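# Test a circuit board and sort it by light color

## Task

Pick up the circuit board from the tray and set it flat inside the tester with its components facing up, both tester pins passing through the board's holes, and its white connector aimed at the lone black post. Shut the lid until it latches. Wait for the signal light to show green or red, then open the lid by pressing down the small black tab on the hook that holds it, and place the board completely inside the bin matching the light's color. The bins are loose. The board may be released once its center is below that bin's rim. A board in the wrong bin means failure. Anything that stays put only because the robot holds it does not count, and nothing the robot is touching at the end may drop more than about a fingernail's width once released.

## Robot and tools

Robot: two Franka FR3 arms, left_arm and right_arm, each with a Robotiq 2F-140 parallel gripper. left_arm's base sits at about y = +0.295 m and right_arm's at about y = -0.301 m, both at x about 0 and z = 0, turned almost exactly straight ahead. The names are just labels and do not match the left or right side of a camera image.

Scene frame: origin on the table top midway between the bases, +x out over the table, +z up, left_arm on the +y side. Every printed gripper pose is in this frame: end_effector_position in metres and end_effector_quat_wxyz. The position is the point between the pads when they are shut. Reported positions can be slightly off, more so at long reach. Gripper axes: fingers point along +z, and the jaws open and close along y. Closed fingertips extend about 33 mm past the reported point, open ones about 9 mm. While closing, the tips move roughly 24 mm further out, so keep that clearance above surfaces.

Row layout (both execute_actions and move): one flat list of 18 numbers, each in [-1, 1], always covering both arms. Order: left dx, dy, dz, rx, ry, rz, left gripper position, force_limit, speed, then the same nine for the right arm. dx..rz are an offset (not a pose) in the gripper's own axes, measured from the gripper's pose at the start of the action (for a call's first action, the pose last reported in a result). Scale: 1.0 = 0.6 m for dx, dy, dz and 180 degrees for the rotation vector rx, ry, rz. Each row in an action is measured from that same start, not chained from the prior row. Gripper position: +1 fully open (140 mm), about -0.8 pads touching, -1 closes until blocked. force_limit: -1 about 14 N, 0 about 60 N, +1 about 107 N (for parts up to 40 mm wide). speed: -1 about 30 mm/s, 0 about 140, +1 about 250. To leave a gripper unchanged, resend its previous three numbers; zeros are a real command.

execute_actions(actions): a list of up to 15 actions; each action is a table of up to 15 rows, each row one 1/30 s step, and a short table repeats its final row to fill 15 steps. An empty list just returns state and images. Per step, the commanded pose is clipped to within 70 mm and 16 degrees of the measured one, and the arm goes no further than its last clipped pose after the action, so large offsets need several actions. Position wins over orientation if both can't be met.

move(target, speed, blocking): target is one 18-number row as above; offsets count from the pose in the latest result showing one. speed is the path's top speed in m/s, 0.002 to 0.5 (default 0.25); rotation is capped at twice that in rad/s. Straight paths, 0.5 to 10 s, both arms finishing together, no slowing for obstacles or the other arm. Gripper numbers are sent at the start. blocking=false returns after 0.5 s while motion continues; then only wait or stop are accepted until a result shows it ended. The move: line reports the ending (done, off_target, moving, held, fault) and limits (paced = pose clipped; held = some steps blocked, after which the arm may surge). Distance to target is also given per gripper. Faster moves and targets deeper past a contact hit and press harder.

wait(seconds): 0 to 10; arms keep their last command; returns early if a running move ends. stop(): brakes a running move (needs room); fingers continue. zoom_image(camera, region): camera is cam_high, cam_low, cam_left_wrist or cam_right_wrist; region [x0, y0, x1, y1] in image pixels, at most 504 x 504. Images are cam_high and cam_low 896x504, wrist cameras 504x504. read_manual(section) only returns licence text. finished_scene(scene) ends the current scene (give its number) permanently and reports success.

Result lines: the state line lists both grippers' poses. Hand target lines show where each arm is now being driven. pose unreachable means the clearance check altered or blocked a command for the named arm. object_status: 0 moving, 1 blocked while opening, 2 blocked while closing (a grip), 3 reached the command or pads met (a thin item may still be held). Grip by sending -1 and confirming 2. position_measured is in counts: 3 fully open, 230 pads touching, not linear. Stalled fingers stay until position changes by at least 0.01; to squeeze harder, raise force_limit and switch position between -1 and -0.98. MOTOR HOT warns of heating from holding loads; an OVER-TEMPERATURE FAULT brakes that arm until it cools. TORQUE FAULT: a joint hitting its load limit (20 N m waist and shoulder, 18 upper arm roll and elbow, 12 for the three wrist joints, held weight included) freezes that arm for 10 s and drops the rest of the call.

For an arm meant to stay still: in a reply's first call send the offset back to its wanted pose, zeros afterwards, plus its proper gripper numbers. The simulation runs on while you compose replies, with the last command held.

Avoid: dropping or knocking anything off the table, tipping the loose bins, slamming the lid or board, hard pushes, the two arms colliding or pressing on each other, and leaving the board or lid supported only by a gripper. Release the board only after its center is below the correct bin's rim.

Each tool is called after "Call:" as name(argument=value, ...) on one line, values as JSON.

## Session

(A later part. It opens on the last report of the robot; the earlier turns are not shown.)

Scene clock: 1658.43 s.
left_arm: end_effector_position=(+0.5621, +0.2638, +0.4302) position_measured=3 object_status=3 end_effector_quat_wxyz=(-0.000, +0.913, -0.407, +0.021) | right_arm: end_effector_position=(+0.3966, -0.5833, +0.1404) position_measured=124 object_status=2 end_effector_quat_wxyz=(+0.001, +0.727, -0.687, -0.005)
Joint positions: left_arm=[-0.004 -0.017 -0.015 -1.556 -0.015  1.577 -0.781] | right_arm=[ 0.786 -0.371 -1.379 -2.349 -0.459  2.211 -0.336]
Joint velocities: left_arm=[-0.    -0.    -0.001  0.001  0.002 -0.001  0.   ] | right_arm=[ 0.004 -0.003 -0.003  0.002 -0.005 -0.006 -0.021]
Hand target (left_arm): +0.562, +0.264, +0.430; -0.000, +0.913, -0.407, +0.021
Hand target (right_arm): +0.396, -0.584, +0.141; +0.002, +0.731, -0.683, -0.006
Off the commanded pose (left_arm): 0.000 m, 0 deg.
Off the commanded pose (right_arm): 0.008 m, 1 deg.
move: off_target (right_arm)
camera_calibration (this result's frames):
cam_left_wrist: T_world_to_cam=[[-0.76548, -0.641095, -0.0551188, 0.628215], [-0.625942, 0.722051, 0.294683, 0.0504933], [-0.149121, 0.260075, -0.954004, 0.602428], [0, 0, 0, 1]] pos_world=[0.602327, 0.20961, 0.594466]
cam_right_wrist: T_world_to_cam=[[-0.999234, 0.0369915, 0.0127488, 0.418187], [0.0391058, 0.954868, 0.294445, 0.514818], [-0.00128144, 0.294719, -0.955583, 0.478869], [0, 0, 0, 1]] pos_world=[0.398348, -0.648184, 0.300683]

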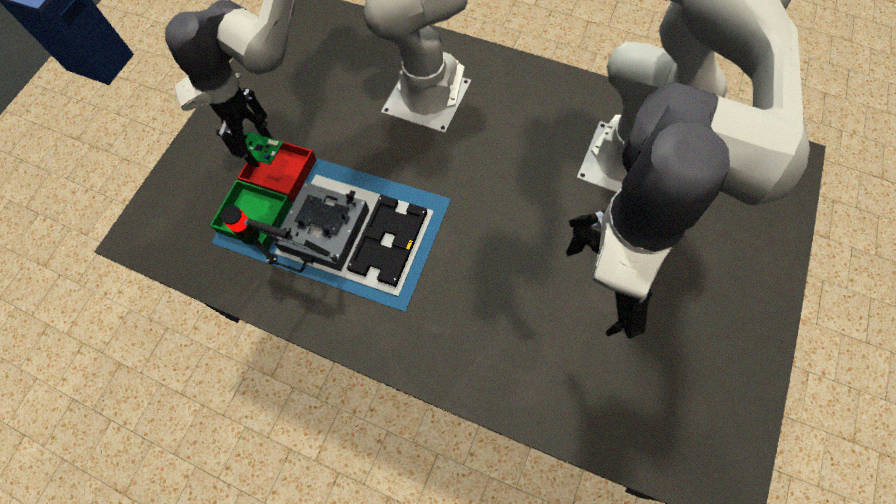

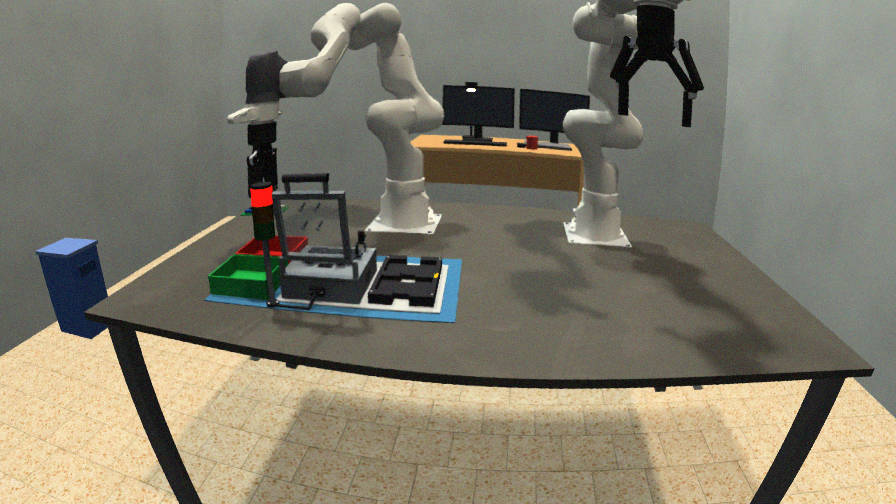

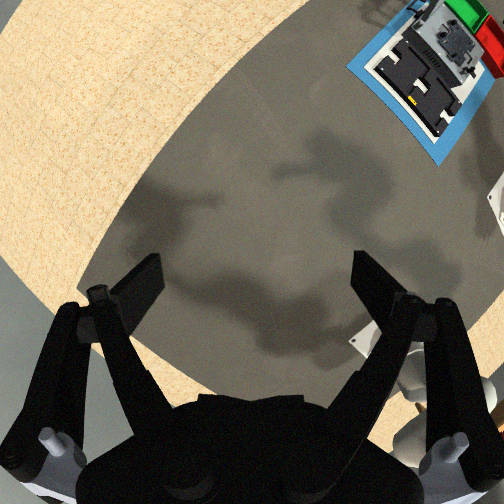

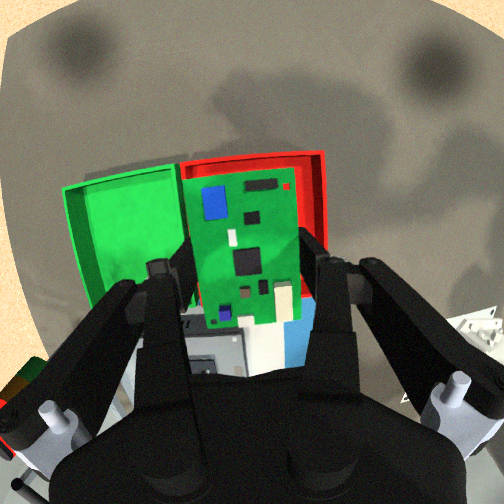

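Call:
execute_actions(actions=[])

Scene clock: 1676.70 s.
left_arm: end_effector_position=(+0.5621, +0.2638, +0.4302) position_measured=3 object_status=3 end_effector_quat_wxyz=(-0.000, +0.913, -0.407, +0.021) | right_arm: end_effector_position=(+0.3964, -0.5834, +0.1405) position_measured=124 object_status=2 end_effector_quat_wxyz=(+0.001, +0.729, -0.685, -0.005)
Joint positions: left_arm=[-0.004 -0.017 -0.015 -1.556 -0.015  1.577 -0.781] | right_arm=[ 0.787 -0.371 -1.379 -2.348 -0.46   2.21  -0.342]
Joint velocities: left_arm=[ 0.001  0.    -0.001 -0.     0.001  0.     0.001] | right_arm=[ 0.001 -0.002  0.    -0.    -0.001 -0.     0.001]
Hand target (left_arm): +0.562, +0.264, +0.430; -0.000, +0.913, -0.407, +0.021
Hand target (right_arm): +0.396, -0.584, +0.141; +0.002, +0.731, -0.683, -0.006
Off the commanded pose (left_arm): 0.000 m, 0 deg.
Off the commanded pose (right_arm): 0.008 m, 0 deg.
camera_calibration (this result's frames):
cam_left_wrist: T_world_to_cam=[[-0.765479, -0.641095, -0.0551188, 0.628215], [-0.625943, 0.722051, 0.294683, 0.0504934], [-0.149121, 0.260075, -0.954004, 0.602428], [0, 0, 0, 1]] pos_world=[0.602327, 0.20961, 0.594466]
cam_right_wrist: T_world_to_cam=[[-0.999452, 0.0302673, 0.0133912, 0.414074], [0.0328691, 0.955125, 0.294373, 0.517586], [-0.00388043, 0.294652, -0.955597, 0.479952], [0, 0, 0, 1]] pos_world=[0.398697, -0.648311, 0.300732]

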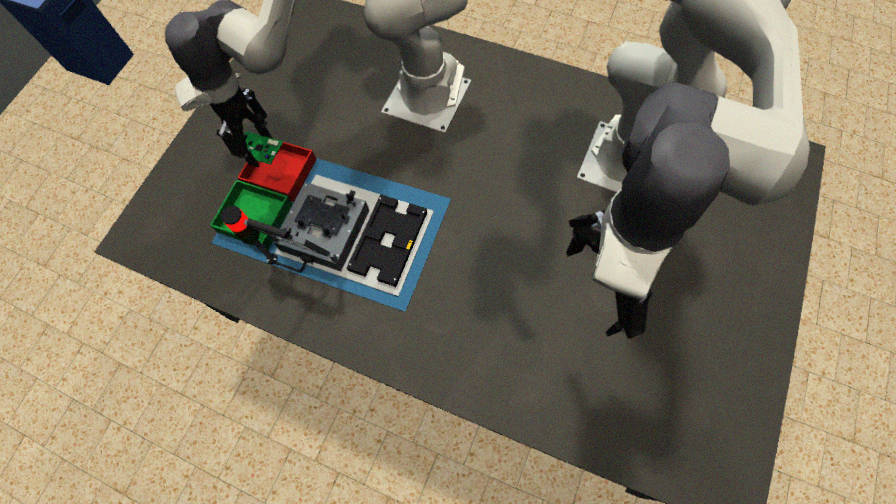

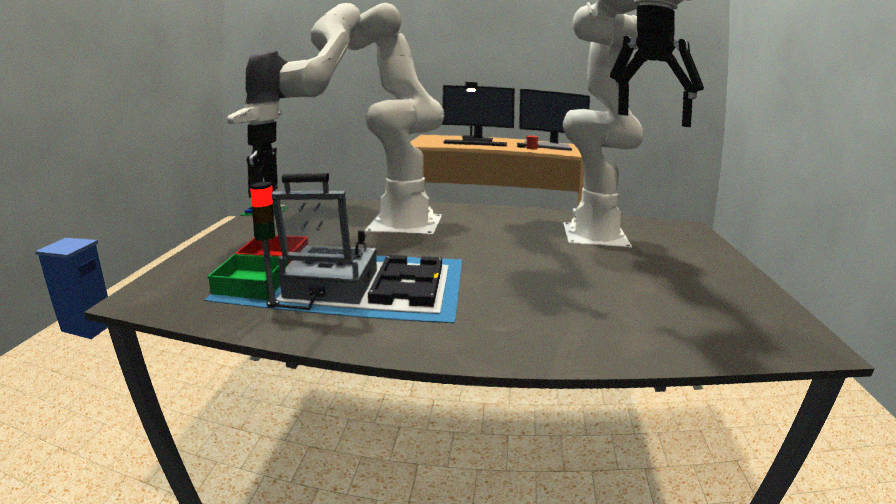

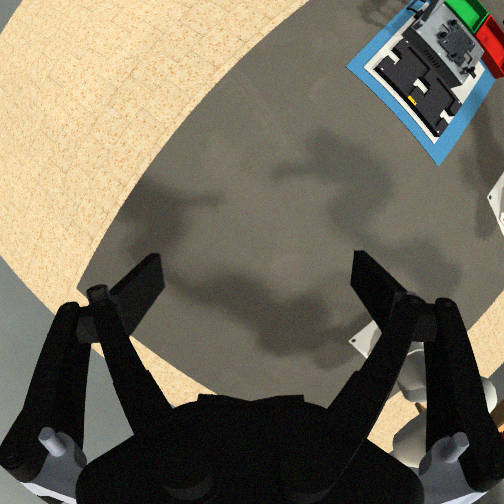

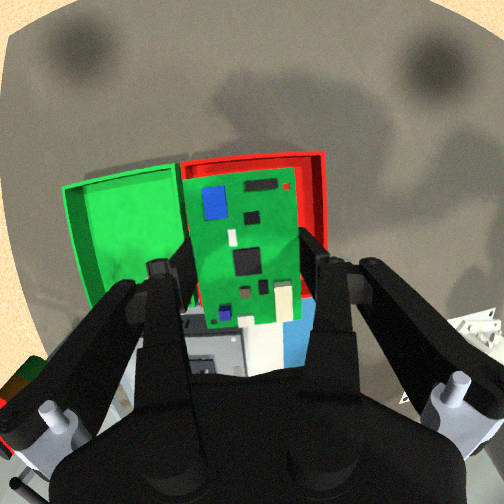

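Call:
move(target=[0,0,0,0,0,0,1,0,0,-0.008,0.016,0.08,0,0,0,-1,-0.3,-0.6], speed=0.08)

Scene clock: 1686.13 s.
left_arm: end_effector_position=(+0.5621, +0.2638, +0.4302) position_measured=3 object_status=3 end_effector_quat_wxyz=(-0.000, +0.913, -0.407, +0.021) | right_arm: end_effector_position=(+0.3846, -0.5765, +0.0923) position_measured=124 object_status=2 end_effector_quat_wxyz=(+0.000, +0.729, -0.684, -0.009)
Joint positions: left_arm=[-0.004 -0.017 -0.015 -1.556 -0.015  1.577 -0.781] | right_arm=[ 0.907 -0.334 -1.544 -2.426 -0.472  2.341 -0.342]
Joint velocities: left_arm=[ 0.001  0.001  0.     0.001 -0.002 -0.001 -0.   ] | right_arm=[ 0.006  0.002 -0.005  0.001  0.     0.013 -0.001]
Hand target (left_arm): +0.562, +0.264, +0.430; -0.000, +0.913, -0.407, +0.021
Hand target (right_arm): +0.386, -0.578, +0.092; +0.000, +0.729, -0.684, -0.006
Off the commanded pose (left_arm): 0.000 m, 0 deg.
Off the commanded pose (right_arm): 0.003 m, 0 deg.
move: done
camera_calibration (this result's frames):
cam_left_wrist: T_world_to_cam=[[-0.765479, -0.641095, -0.0551188, 0.628215], [-0.625943, 0.722051, 0.294683, 0.0504934], [-0.149121, 0.260075, -0.954004, 0.602429], [0, 0, 0, 1]] pos_world=[0.602327, 0.20961, 0.594466]
cam_right_wrist: T_world_to_cam=[[-0.999386, 0.0300712, 0.0180031, 0.402157], [0.034088, 0.953393, 0.2998, 0.523601], [-0.0081487, 0.30023, -0.953832, 0.436592], [0, 0, 0, 1]] pos_world=[0.387619, -0.642369, 0.25222]

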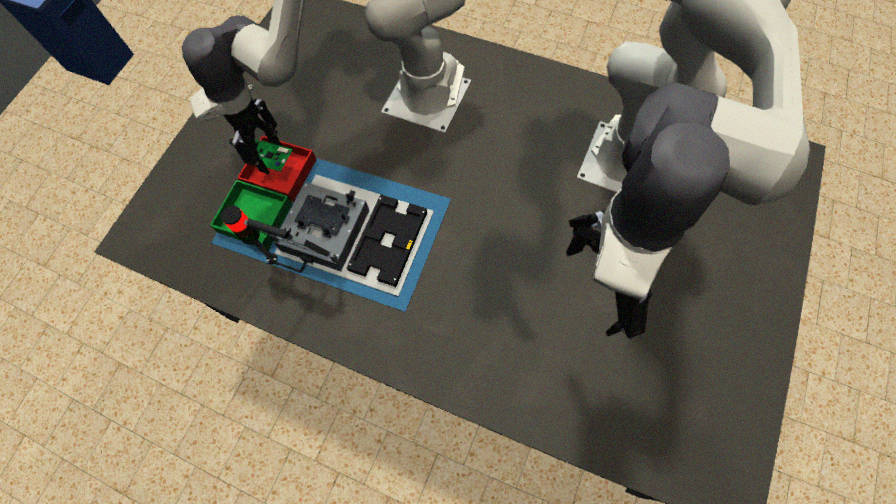

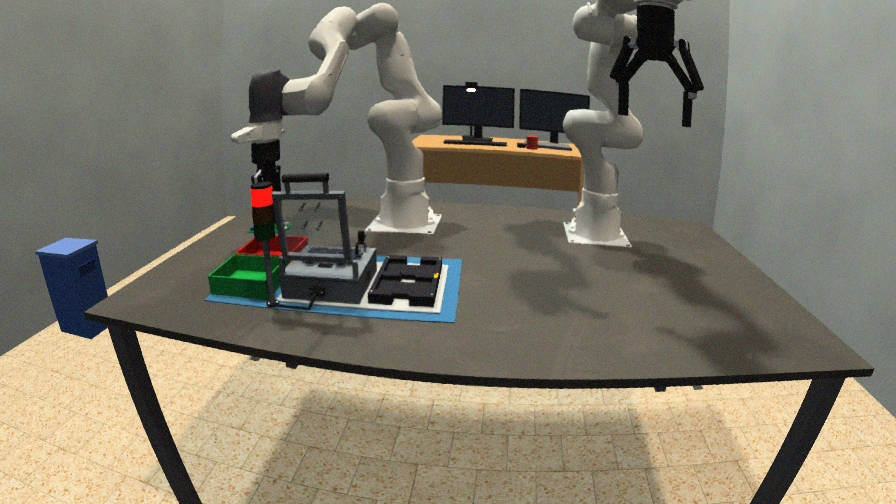

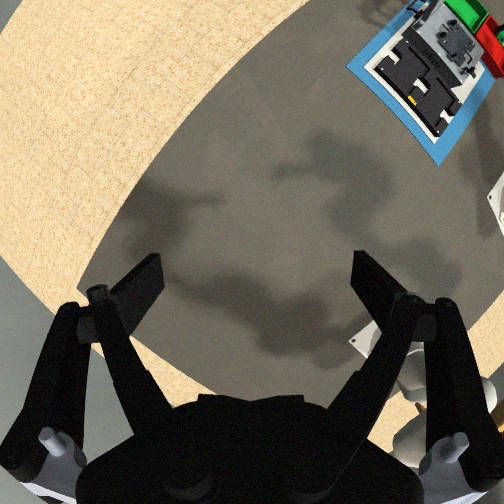

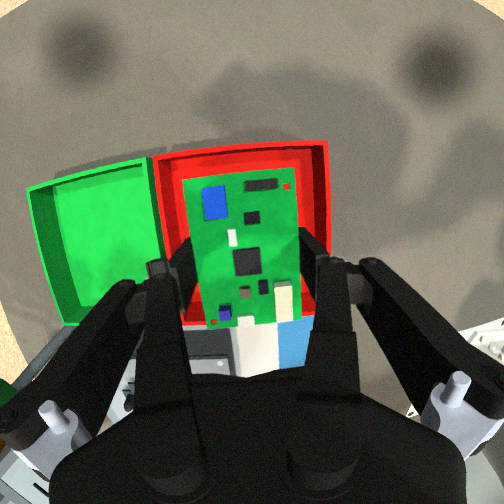

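Call:
move(target=[0,0,0,0,0,0,1,0,0,0.005,0,0.058,0,0,0,-1,-0.3,-0.6], speed=0.05)

Scene clock: 1694.30 s.
left_arm: end_effector_position=(+0.5621, +0.2638, +0.4302) position_measured=3 object_status=3 end_effector_quat_wxyz=(-0.000, +0.913, -0.407, +0.021) | right_arm: end_effector_position=(+0.3817, -0.5769, +0.0561) position_measured=124 object_status=2 end_effector_quat_wxyz=(+0.001, +0.731, -0.682, -0.013)
Joint positions: left_arm=[-0.004 -0.017 -0.015 -1.556 -0.015  1.577 -0.781] | right_arm=[ 1.124 -0.34  -1.787 -2.439 -0.514  2.419 -0.327]
Joint velocities: left_arm=[-0.     0.     0.002  0.     0.001  0.001  0.   ] | right_arm=[ 0.017  0.    -0.015  0.001 -0.001  0.015  0.009]
Hand target (left_arm): +0.562, +0.264, +0.430; -0.000, +0.913, -0.407, +0.021
Hand target (right_arm): +0.384, -0.578, +0.057; +0.000, +0.729, -0.684, -0.010
Off the commanded pose (left_arm): 0.000 m, 0 deg.
Off the commanded pose (right_arm): 0.004 m, 1 deg.
move: off_target (right_arm)
camera_calibration (this result's frames):
cam_left_wrist: T_world_to_cam=[[-0.765479, -0.641095, -0.0551189, 0.628215], [-0.625943, 0.722051, 0.294683, 0.0504934], [-0.149121, 0.260075, -0.954004, 0.602428], [0, 0, 0, 1]] pos_world=[0.602327, 0.20961, 0.594466]
cam_right_wrist: T_world_to_cam=[[-0.999394, 0.023123, 0.0260118, 0.395375], [0.0299543, 0.952015, 0.304582, 0.535387], [-0.0177207, 0.305176, -0.952131, 0.408524], [0, 0, 0, 1]] pos_world=[0.386338, -0.643511, 0.215614]

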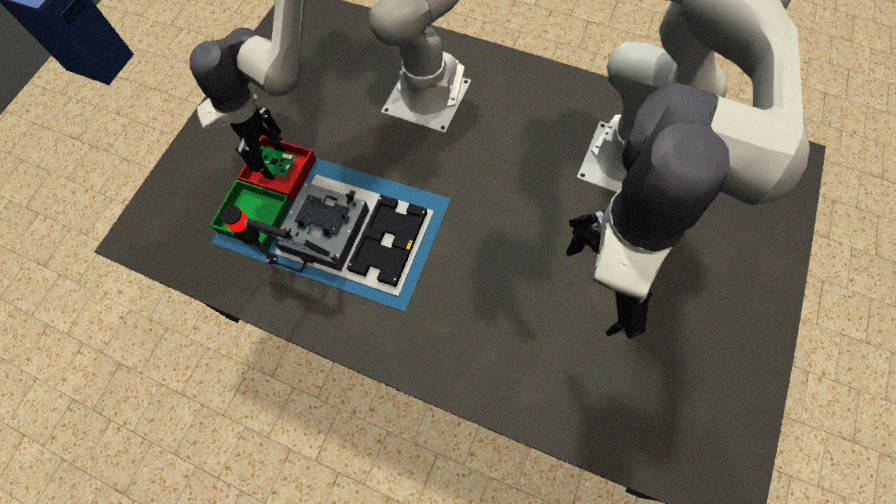

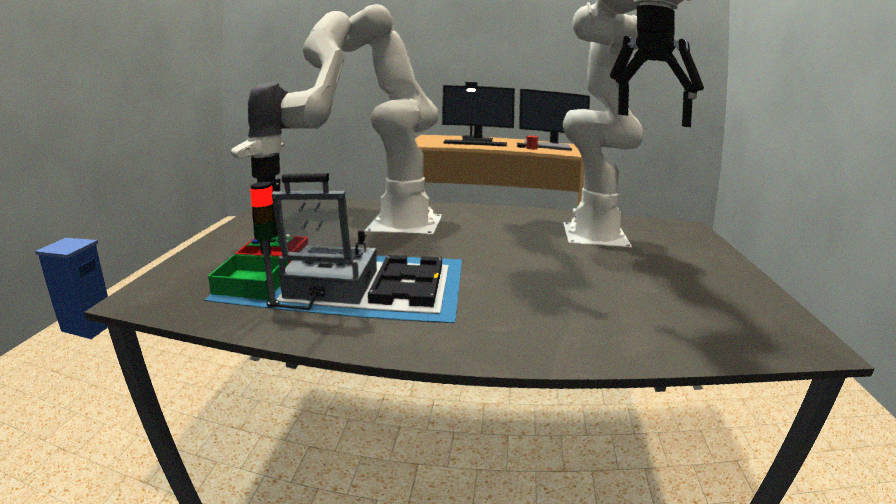

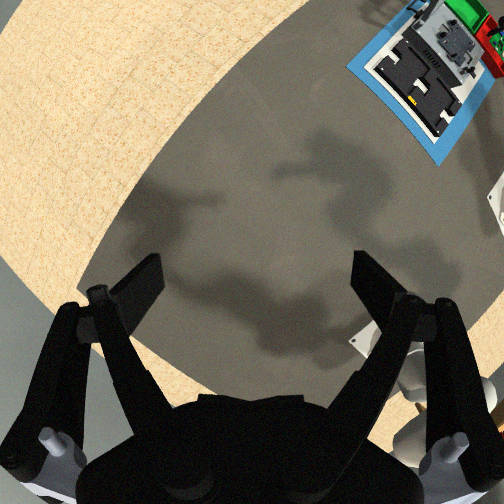

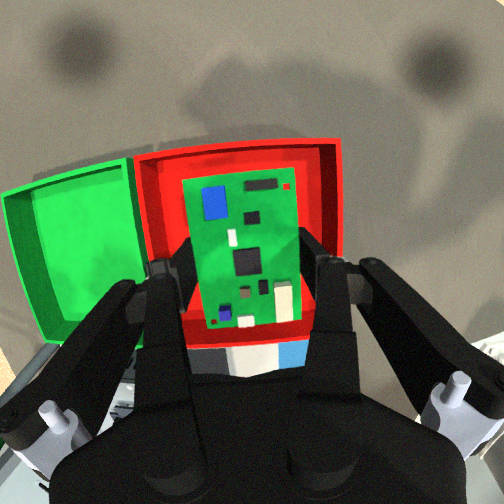

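Call:
move(target=[0,0,0,0,0,0,1,0,0,0,-0.003,0.032,0,0,0,-1,-0.3,-0.6], speed=0.03)

Call:
execute_actions(actions=[])

Scene clock: 1699.93 s.
left_arm: end_effector_position=(+0.5621, +0.2638, +0.4302) position_measured=3 object_status=3 end_effector_quat_wxyz=(-0.000, +0.913, -0.407, +0.021) | right_arm: end_effector_position=(+0.3807, -0.5748, +0.0360) position_measured=124 object_status=2 end_effector_quat_wxyz=(+0.002, +0.734, -0.679, -0.017)
Joint positions: left_arm=[-0.004 -0.017 -0.015 -1.556 -0.015  1.577 -0.781] | right_arm=[ 1.239 -0.366 -1.912 -2.439 -0.56   2.45  -0.302]
Joint velocities: left_arm=[ 0.     0.     0.     0.001  0.001 -0.     0.   ] | right_arm=[ 0.016 -0.001 -0.015  0.001  0.     0.013  0.013]
Hand target (left_arm): +0.562, +0.264, +0.430; -0.000, +0.913, -0.407, +0.021
Hand target (right_arm): +0.383, -0.576, +0.036; +0.001, +0.732, -0.682, -0.014
Off the commanded pose (left_arm): 0.000 m, 0 deg.
Off the commanded pose (right_arm): 0.003 m, 1 deg.
move: done
camera_calibration (this result's frames):
cam_left_wrist: T_world_to_cam=[[-0.765479, -0.641095, -0.0551188, 0.628215], [-0.625943, 0.722051, 0.294683, 0.0504933], [-0.149121, 0.260075, -0.954004, 0.602428], [0, 0, 0, 1]] pos_world=[0.602327, 0.20961, 0.594466]
cam_right_wrist: T_world_to_cam=[[-0.999343, 0.0153408, 0.032838, 0.39013], [0.024726, 0.951, 0.308199, 0.540834], [-0.0265009, 0.308809, -0.950755, 0.394045], [0, 0, 0, 1]] pos_world=[0.386944, -0.642003, 0.195144]

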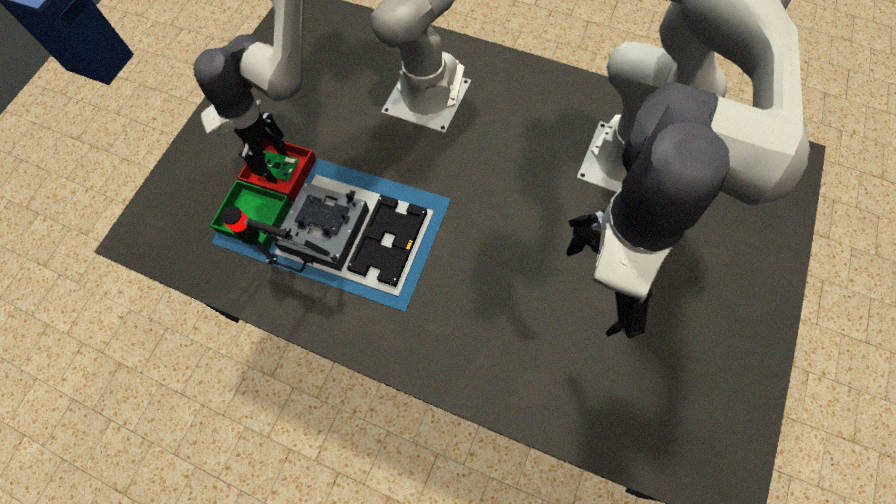

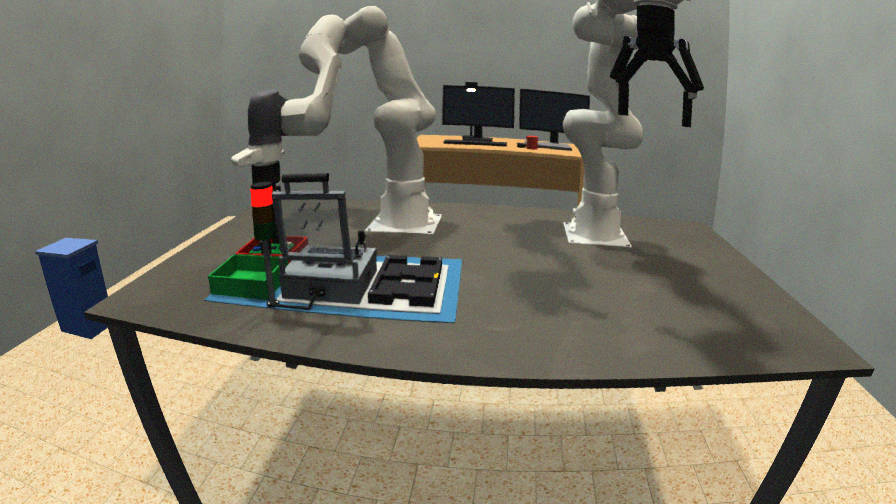

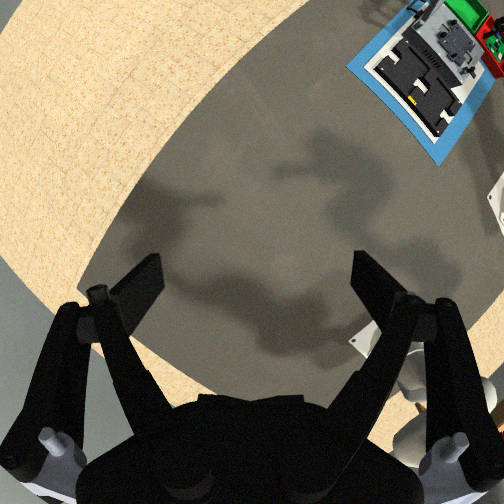

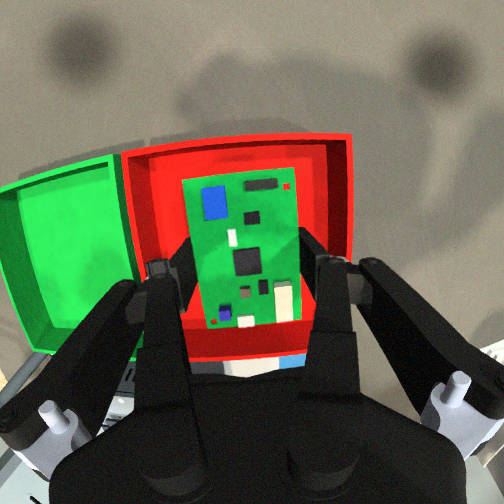

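Scene clock: 1699.93 s.
left_arm: end_effector_position=(+0.5621, +0.2638, +0.4302) position_measured=3 object_status=3 end_effector_quat_wxyz=(-0.000, +0.913, -0.407, +0.021) | right_arm: end_effector_position=(+0.3807, -0.5748, +0.0360) position_measured=124 object_status=2 end_effector_quat_wxyz=(+0.002, +0.734, -0.679, -0.017)
Joint positions: left_arm=[-0.004 -0.017 -0.015 -1.556 -0.015  1.577 -0.781] | right_arm=[ 1.239 -0.366 -1.912 -2.439 -0.56   2.45  -0.302]
Joint velocities: left_arm=[ 0.     0.     0.     0.001  0.001 -0.     0.   ] | right_arm=[ 0.016 -0.001 -0.015  0.001  0.     0.013  0.013]
Hand target (left_arm): +0.562, +0.264, +0.430; -0.000, +0.913, -0.407, +0.021
Hand target (right_arm): +0.383, -0.576, +0.036; +0.001, +0.732, -0.682, -0.014
Off the commanded pose (left_arm): 0.000 m, 0 deg.
Off the commanded pose (right_arm): 0.003 m, 1 deg.
camera_calibration (this result's frames):
cam_left_wrist: T_world_to_cam=[[-0.765479, -0.641095, -0.0551188, 0.628215], [-0.625943, 0.722051, 0.294683, 0.0504933], [-0.149121, 0.260075, -0.954004, 0.602428], [0, 0, 0, 1]] pos_world=[0.602327, 0.20961, 0.594466]
cam_right_wrist: T_world_to_cam=[[-0.999343, 0.0153408, 0.032838, 0.39013], [0.024726, 0.951, 0.308199, 0.540834], [-0.0265009, 0.308809, -0.950755, 0.394045], [0, 0, 0, 1]] pos_world=[0.386944, -0.642003, 0.195144]

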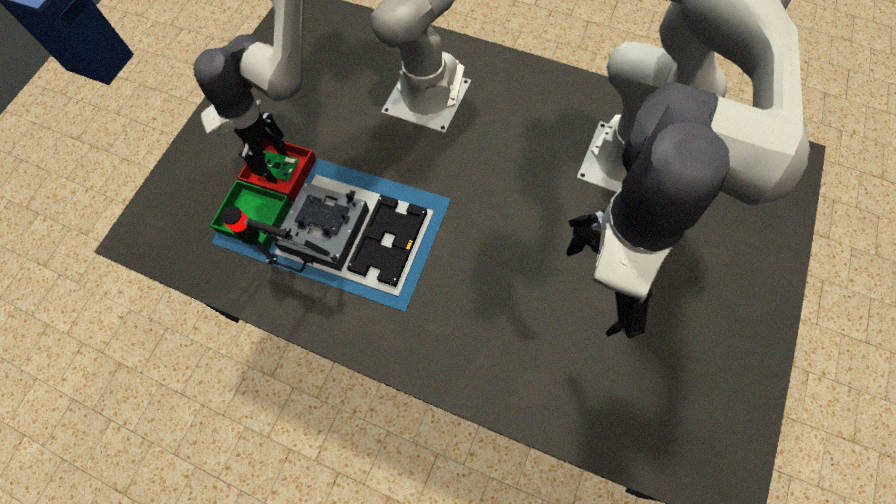

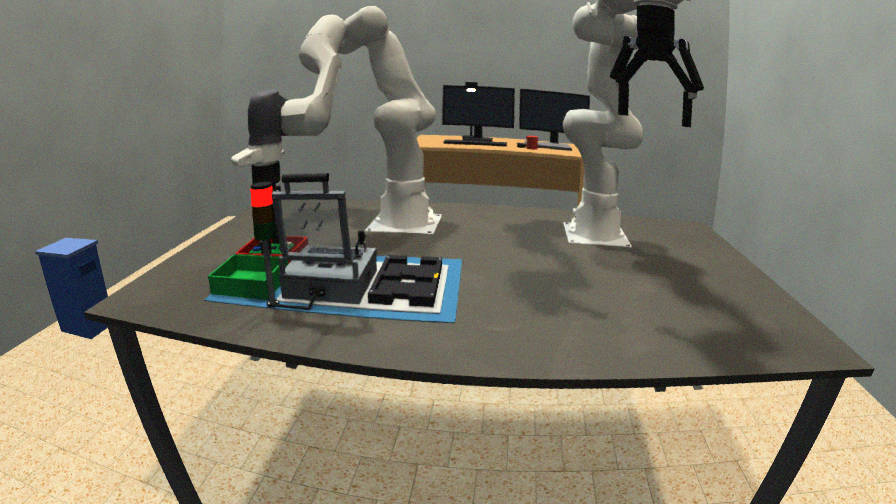

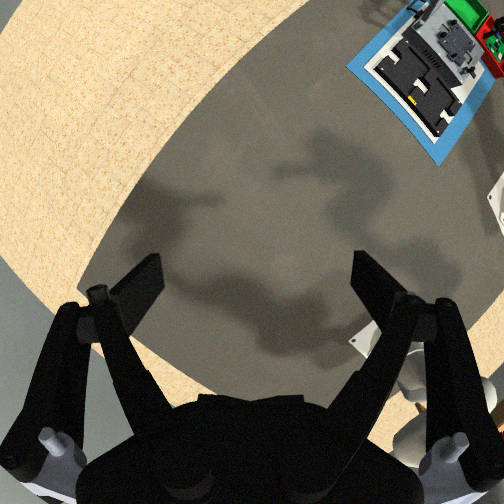

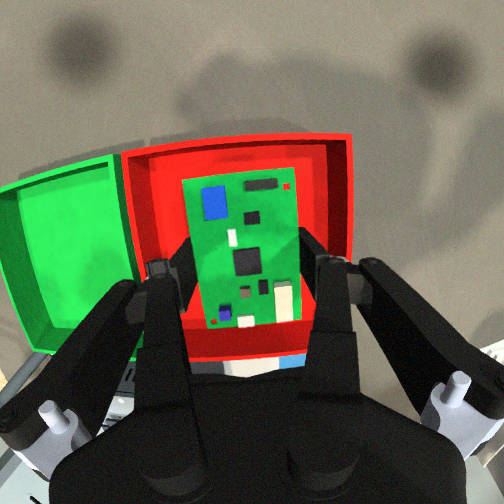

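Call:
move(target=[0,0,0,0,0,0,1,0,0,0,-0.002,0.005,0,0,0,-1,-0.3,-0.6], speed=0.01)

Call:
move(target=[0,0,0,0,0,0,1,0,0,0,0,0,0,0,0,0.3,-0.3,-0.6], speed=0.01)

Scene clock: 1705.27 s.
left_arm: end_effector_position=(+0.5621, +0.2638, +0.4302) position_measured=3 object_status=3 end_effector_quat_wxyz=(-0.000, +0.913, -0.407, +0.021) | right_arm: end_effector_position=(+0.3804, -0.5738, +0.0326) position_measured=124 object_status=2 end_effector_quat_wxyz=(+0.003, +0.735, -0.678, -0.019)
Joint positions: left_arm=[-0.004 -0.017 -0.015 -1.556 -0.015  1.577 -0.781] | right_arm=[ 1.26  -0.37  -1.933 -2.438 -0.566  2.452 -0.298]
Joint velocities: left_arm=[ 0.001  0.     0.    -0.001 -0.     0.001  0.001] | right_arm=[ 0.006  0.    -0.006  0.002  0.001 -0.001  0.002]
Hand target (left_arm): +0.562, +0.264, +0.430; -0.000, +0.913, -0.407, +0.021
Hand target (right_arm): +0.382, -0.575, +0.033; +0.002, +0.734, -0.679, -0.017
Off the commanded pose (left_arm): 0.000 m, 0 deg.
Off the commanded pose (right_arm): 0.002 m, 0 deg.
move: done
camera_calibration (this result's frames):
cam_left_wrist: T_world_to_cam=[[-0.76548, -0.641095, -0.0551188, 0.628215], [-0.625942, 0.722051, 0.294683, 0.0504933], [-0.149121, 0.260075, -0.954004, 0.602428], [0, 0, 0, 1]] pos_world=[0.602327, 0.20961, 0.594466]
cam_right_wrist: T_world_to_cam=[[-0.999257, 0.0132516, 0.0361945, 0.388621], [0.0238212, 0.950557, 0.309636, 0.540964], [-0.0303017, 0.310268, -0.950166, 0.392796], [0, 0, 0, 1]] pos_world=[0.387348, -0.641239, 0.191653]

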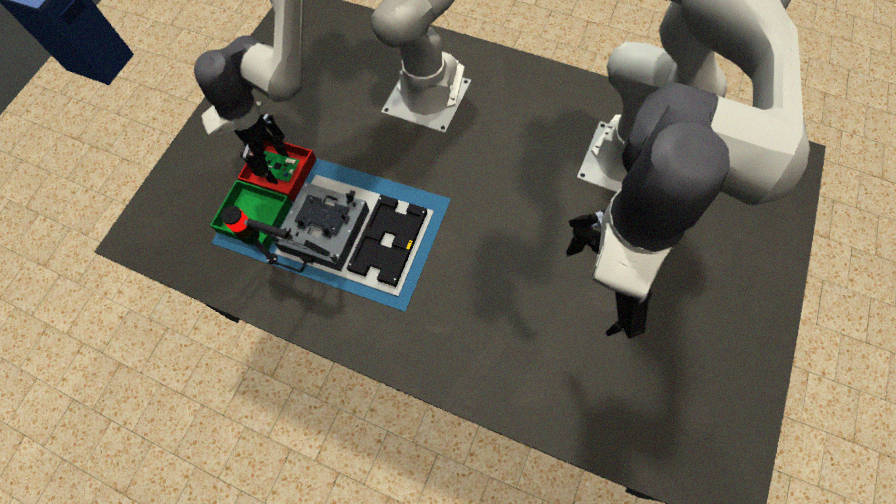

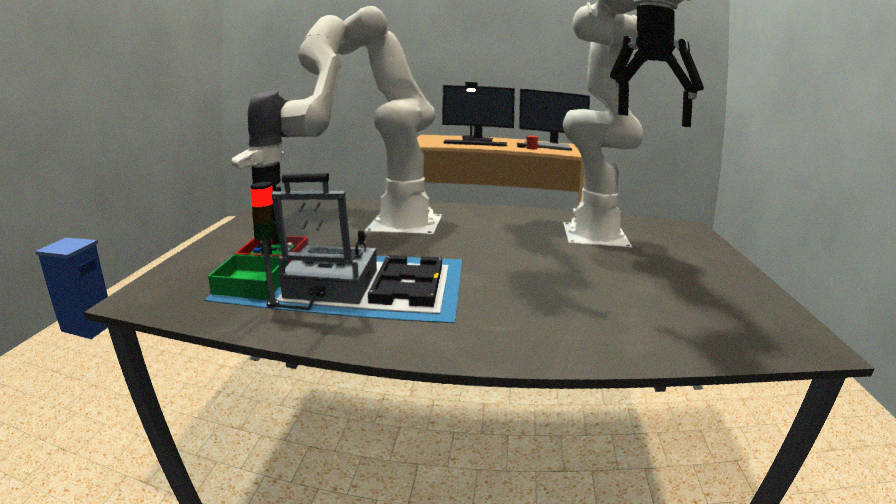

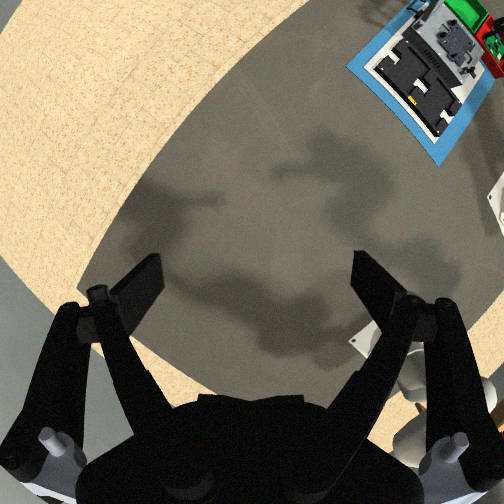

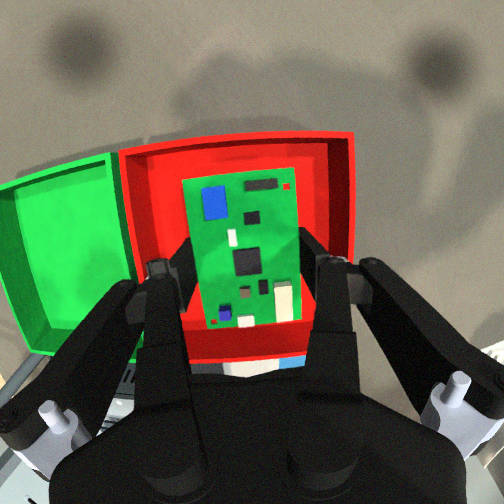

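Scene clock: 1705.77 s.
left_arm: end_effector_position=(+0.5621, +0.2638, +0.4302) position_measured=3 object_status=3 end_effector_quat_wxyz=(-0.000, +0.913, -0.407, +0.021) | right_arm: end_effector_position=(+0.3804, -0.5738, +0.0326) position_measured=91 object_status=0 end_effector_quat_wxyz=(+0.003, +0.735, -0.678, -0.019)
Joint positions: left_arm=[-0.004 -0.017 -0.015 -1.556 -0.015  1.577 -0.781] | right_arm=[ 1.26  -0.37  -1.933 -2.438 -0.566  2.452 -0.298]
Joint velocities: left_arm=[ 0.     0.     0.     0.001  0.     0.001 -0.001] | right_arm=[-0.001 -0.001  0.    -0.     0.001 -0.    -0.   ]
Hand target (left_arm): +0.562, +0.264, +0.430; -0.000, +0.913, -0.407, +0.021
Hand target (right_arm): +0.380, -0.574, +0.033; +0.003, +0.735, -0.678, -0.019
Off the commanded pose (left_arm): 0.000 m, 0 deg.
Off the commanded pose (right_arm): 0.000 m, 0 deg.
move: done
camera_calibration (this result's frames):
cam_left_wrist: T_world_to_cam=[[-0.765479, -0.641095, -0.0551188, 0.628215], [-0.625943, 0.722051, 0.294683, 0.0504935], [-0.149121, 0.260075, -0.954004, 0.602428], [0, 0, 0, 1]] pos_world=[0.602327, 0.209611, 0.594466]
cam_right_wrist: T_world_to_cam=[[-0.999256, 0.0132472, 0.036208, 0.388613], [0.0238214, 0.950555, 0.309641, 0.540959], [-0.0303158, 0.310274, -0.950164, 0.3928], [0, 0, 0, 1]] pos_world=[0.387346, -0.641235, 0.19165]

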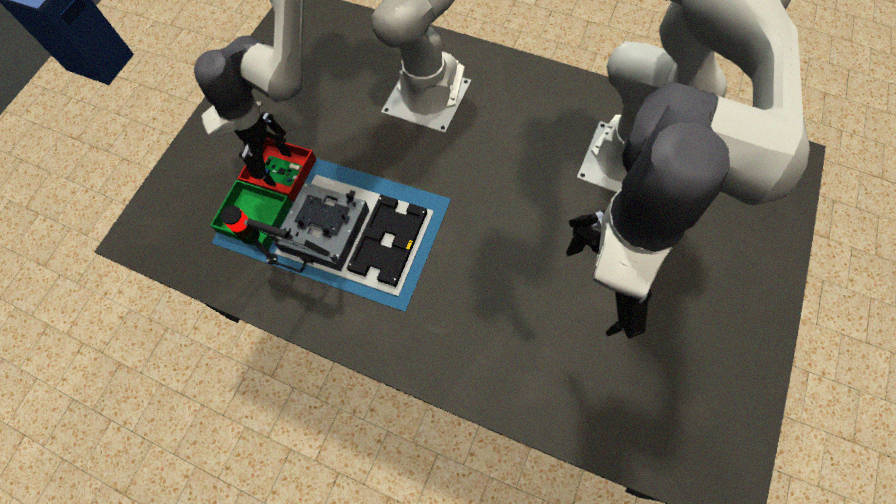

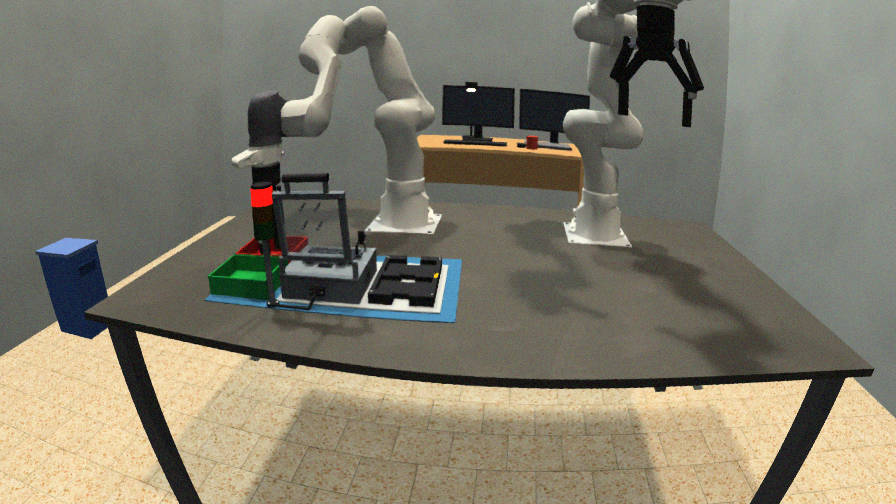

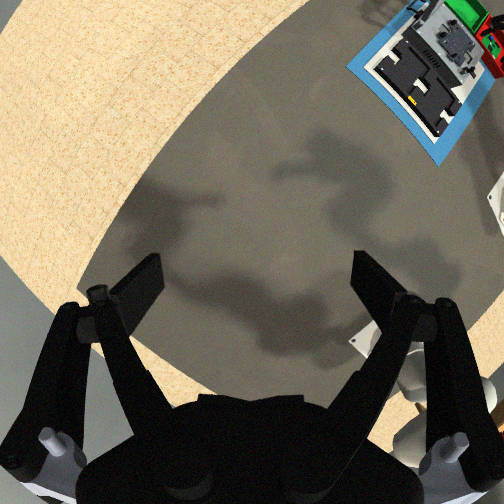

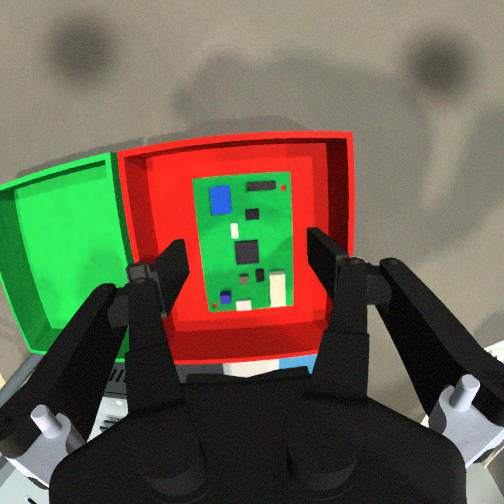

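Board released inside. Now rise straight up.

Call:
move(target=[0,0,0,0,0,0,1,0,0,0,0,-0.2,0,0,0,0.3,-0.3,-0.6], speed=0.15)

Scene clock: 1709.43 s.
left_arm: end_effector_position=(+0.5621, +0.2638, +0.4302) position_measured=3 object_status=3 end_effector_quat_wxyz=(-0.000, +0.913, -0.407, +0.021) | right_arm: end_effector_position=(+0.3871, -0.5801, +0.1552) position_measured=91 object_status=3 end_effector_quat_wxyz=(+0.001, +0.735, -0.678, -0.013)
Joint positions: left_arm=[-0.004 -0.017 -0.015 -1.556 -0.015  1.577 -0.781] | right_arm=[ 0.695 -0.39  -1.282 -2.347 -0.449  2.155 -0.368]
Joint velocities: left_arm=[ 0.001 -0.    -0.002  0.    -0.001 -0.001  0.001] | right_arm=[-0.004 -0.001  0.005 -0.002  0.001 -0.008 -0.001]
Hand target (left_arm): +0.562, +0.264, +0.430; -0.000, +0.913, -0.407, +0.021
Hand target (right_arm): +0.385, -0.579, +0.154; +0.003, +0.734, -0.679, -0.015
Off the commanded pose (left_arm): 0.000 m, 0 deg.
Off the commanded pose (right_arm): 0.005 m, 1 deg.
move: off_target (right_arm)
camera_calibration (this result's frames):
cam_left_wrist: T_world_to_cam=[[-0.765479, -0.641095, -0.0551188, 0.628215], [-0.625943, 0.722051, 0.294683, 0.0504934], [-0.149121, 0.260075, -0.954004, 0.602429], [0, 0, 0, 1]] pos_world=[0.602327, 0.20961, 0.594466]
cam_right_wrist: T_world_to_cam=[[-0.999605, 0.0127849, 0.0250276, 0.392501], [0.0197826, 0.952631, 0.303484, 0.512568], [-0.0199621, 0.303859, -0.952508, 0.50408], [0, 0, 0, 1]] pos_world=[0.392268, -0.646476, 0.31476]

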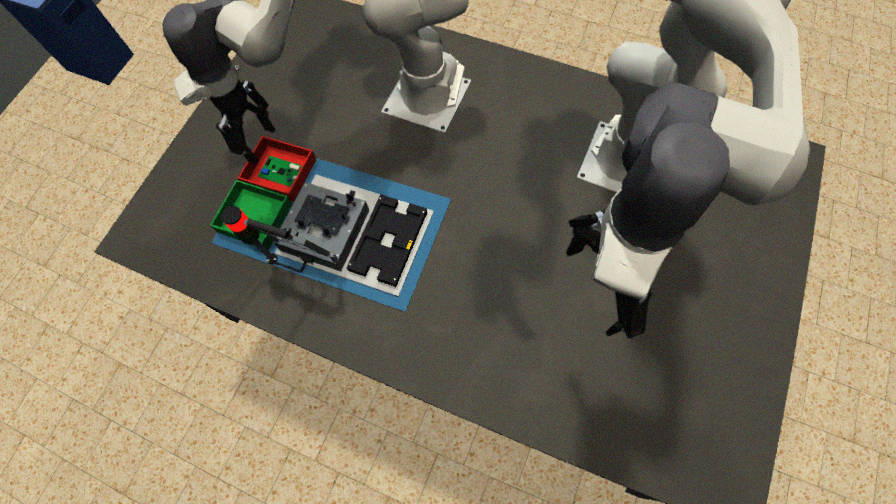

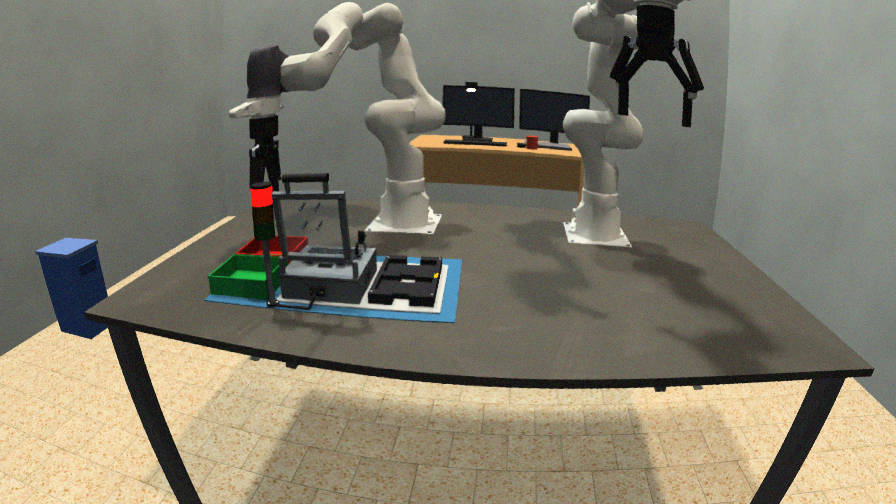

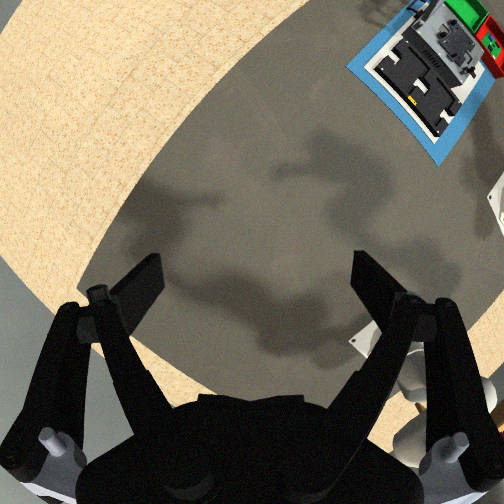

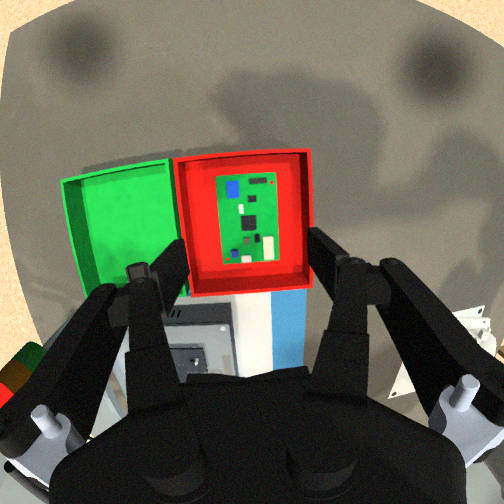

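The board lies flat fully inside the red bin, and the robot is touching nothing.

Call:
finished_scene(scene=1)

The scene is finished: the task was done.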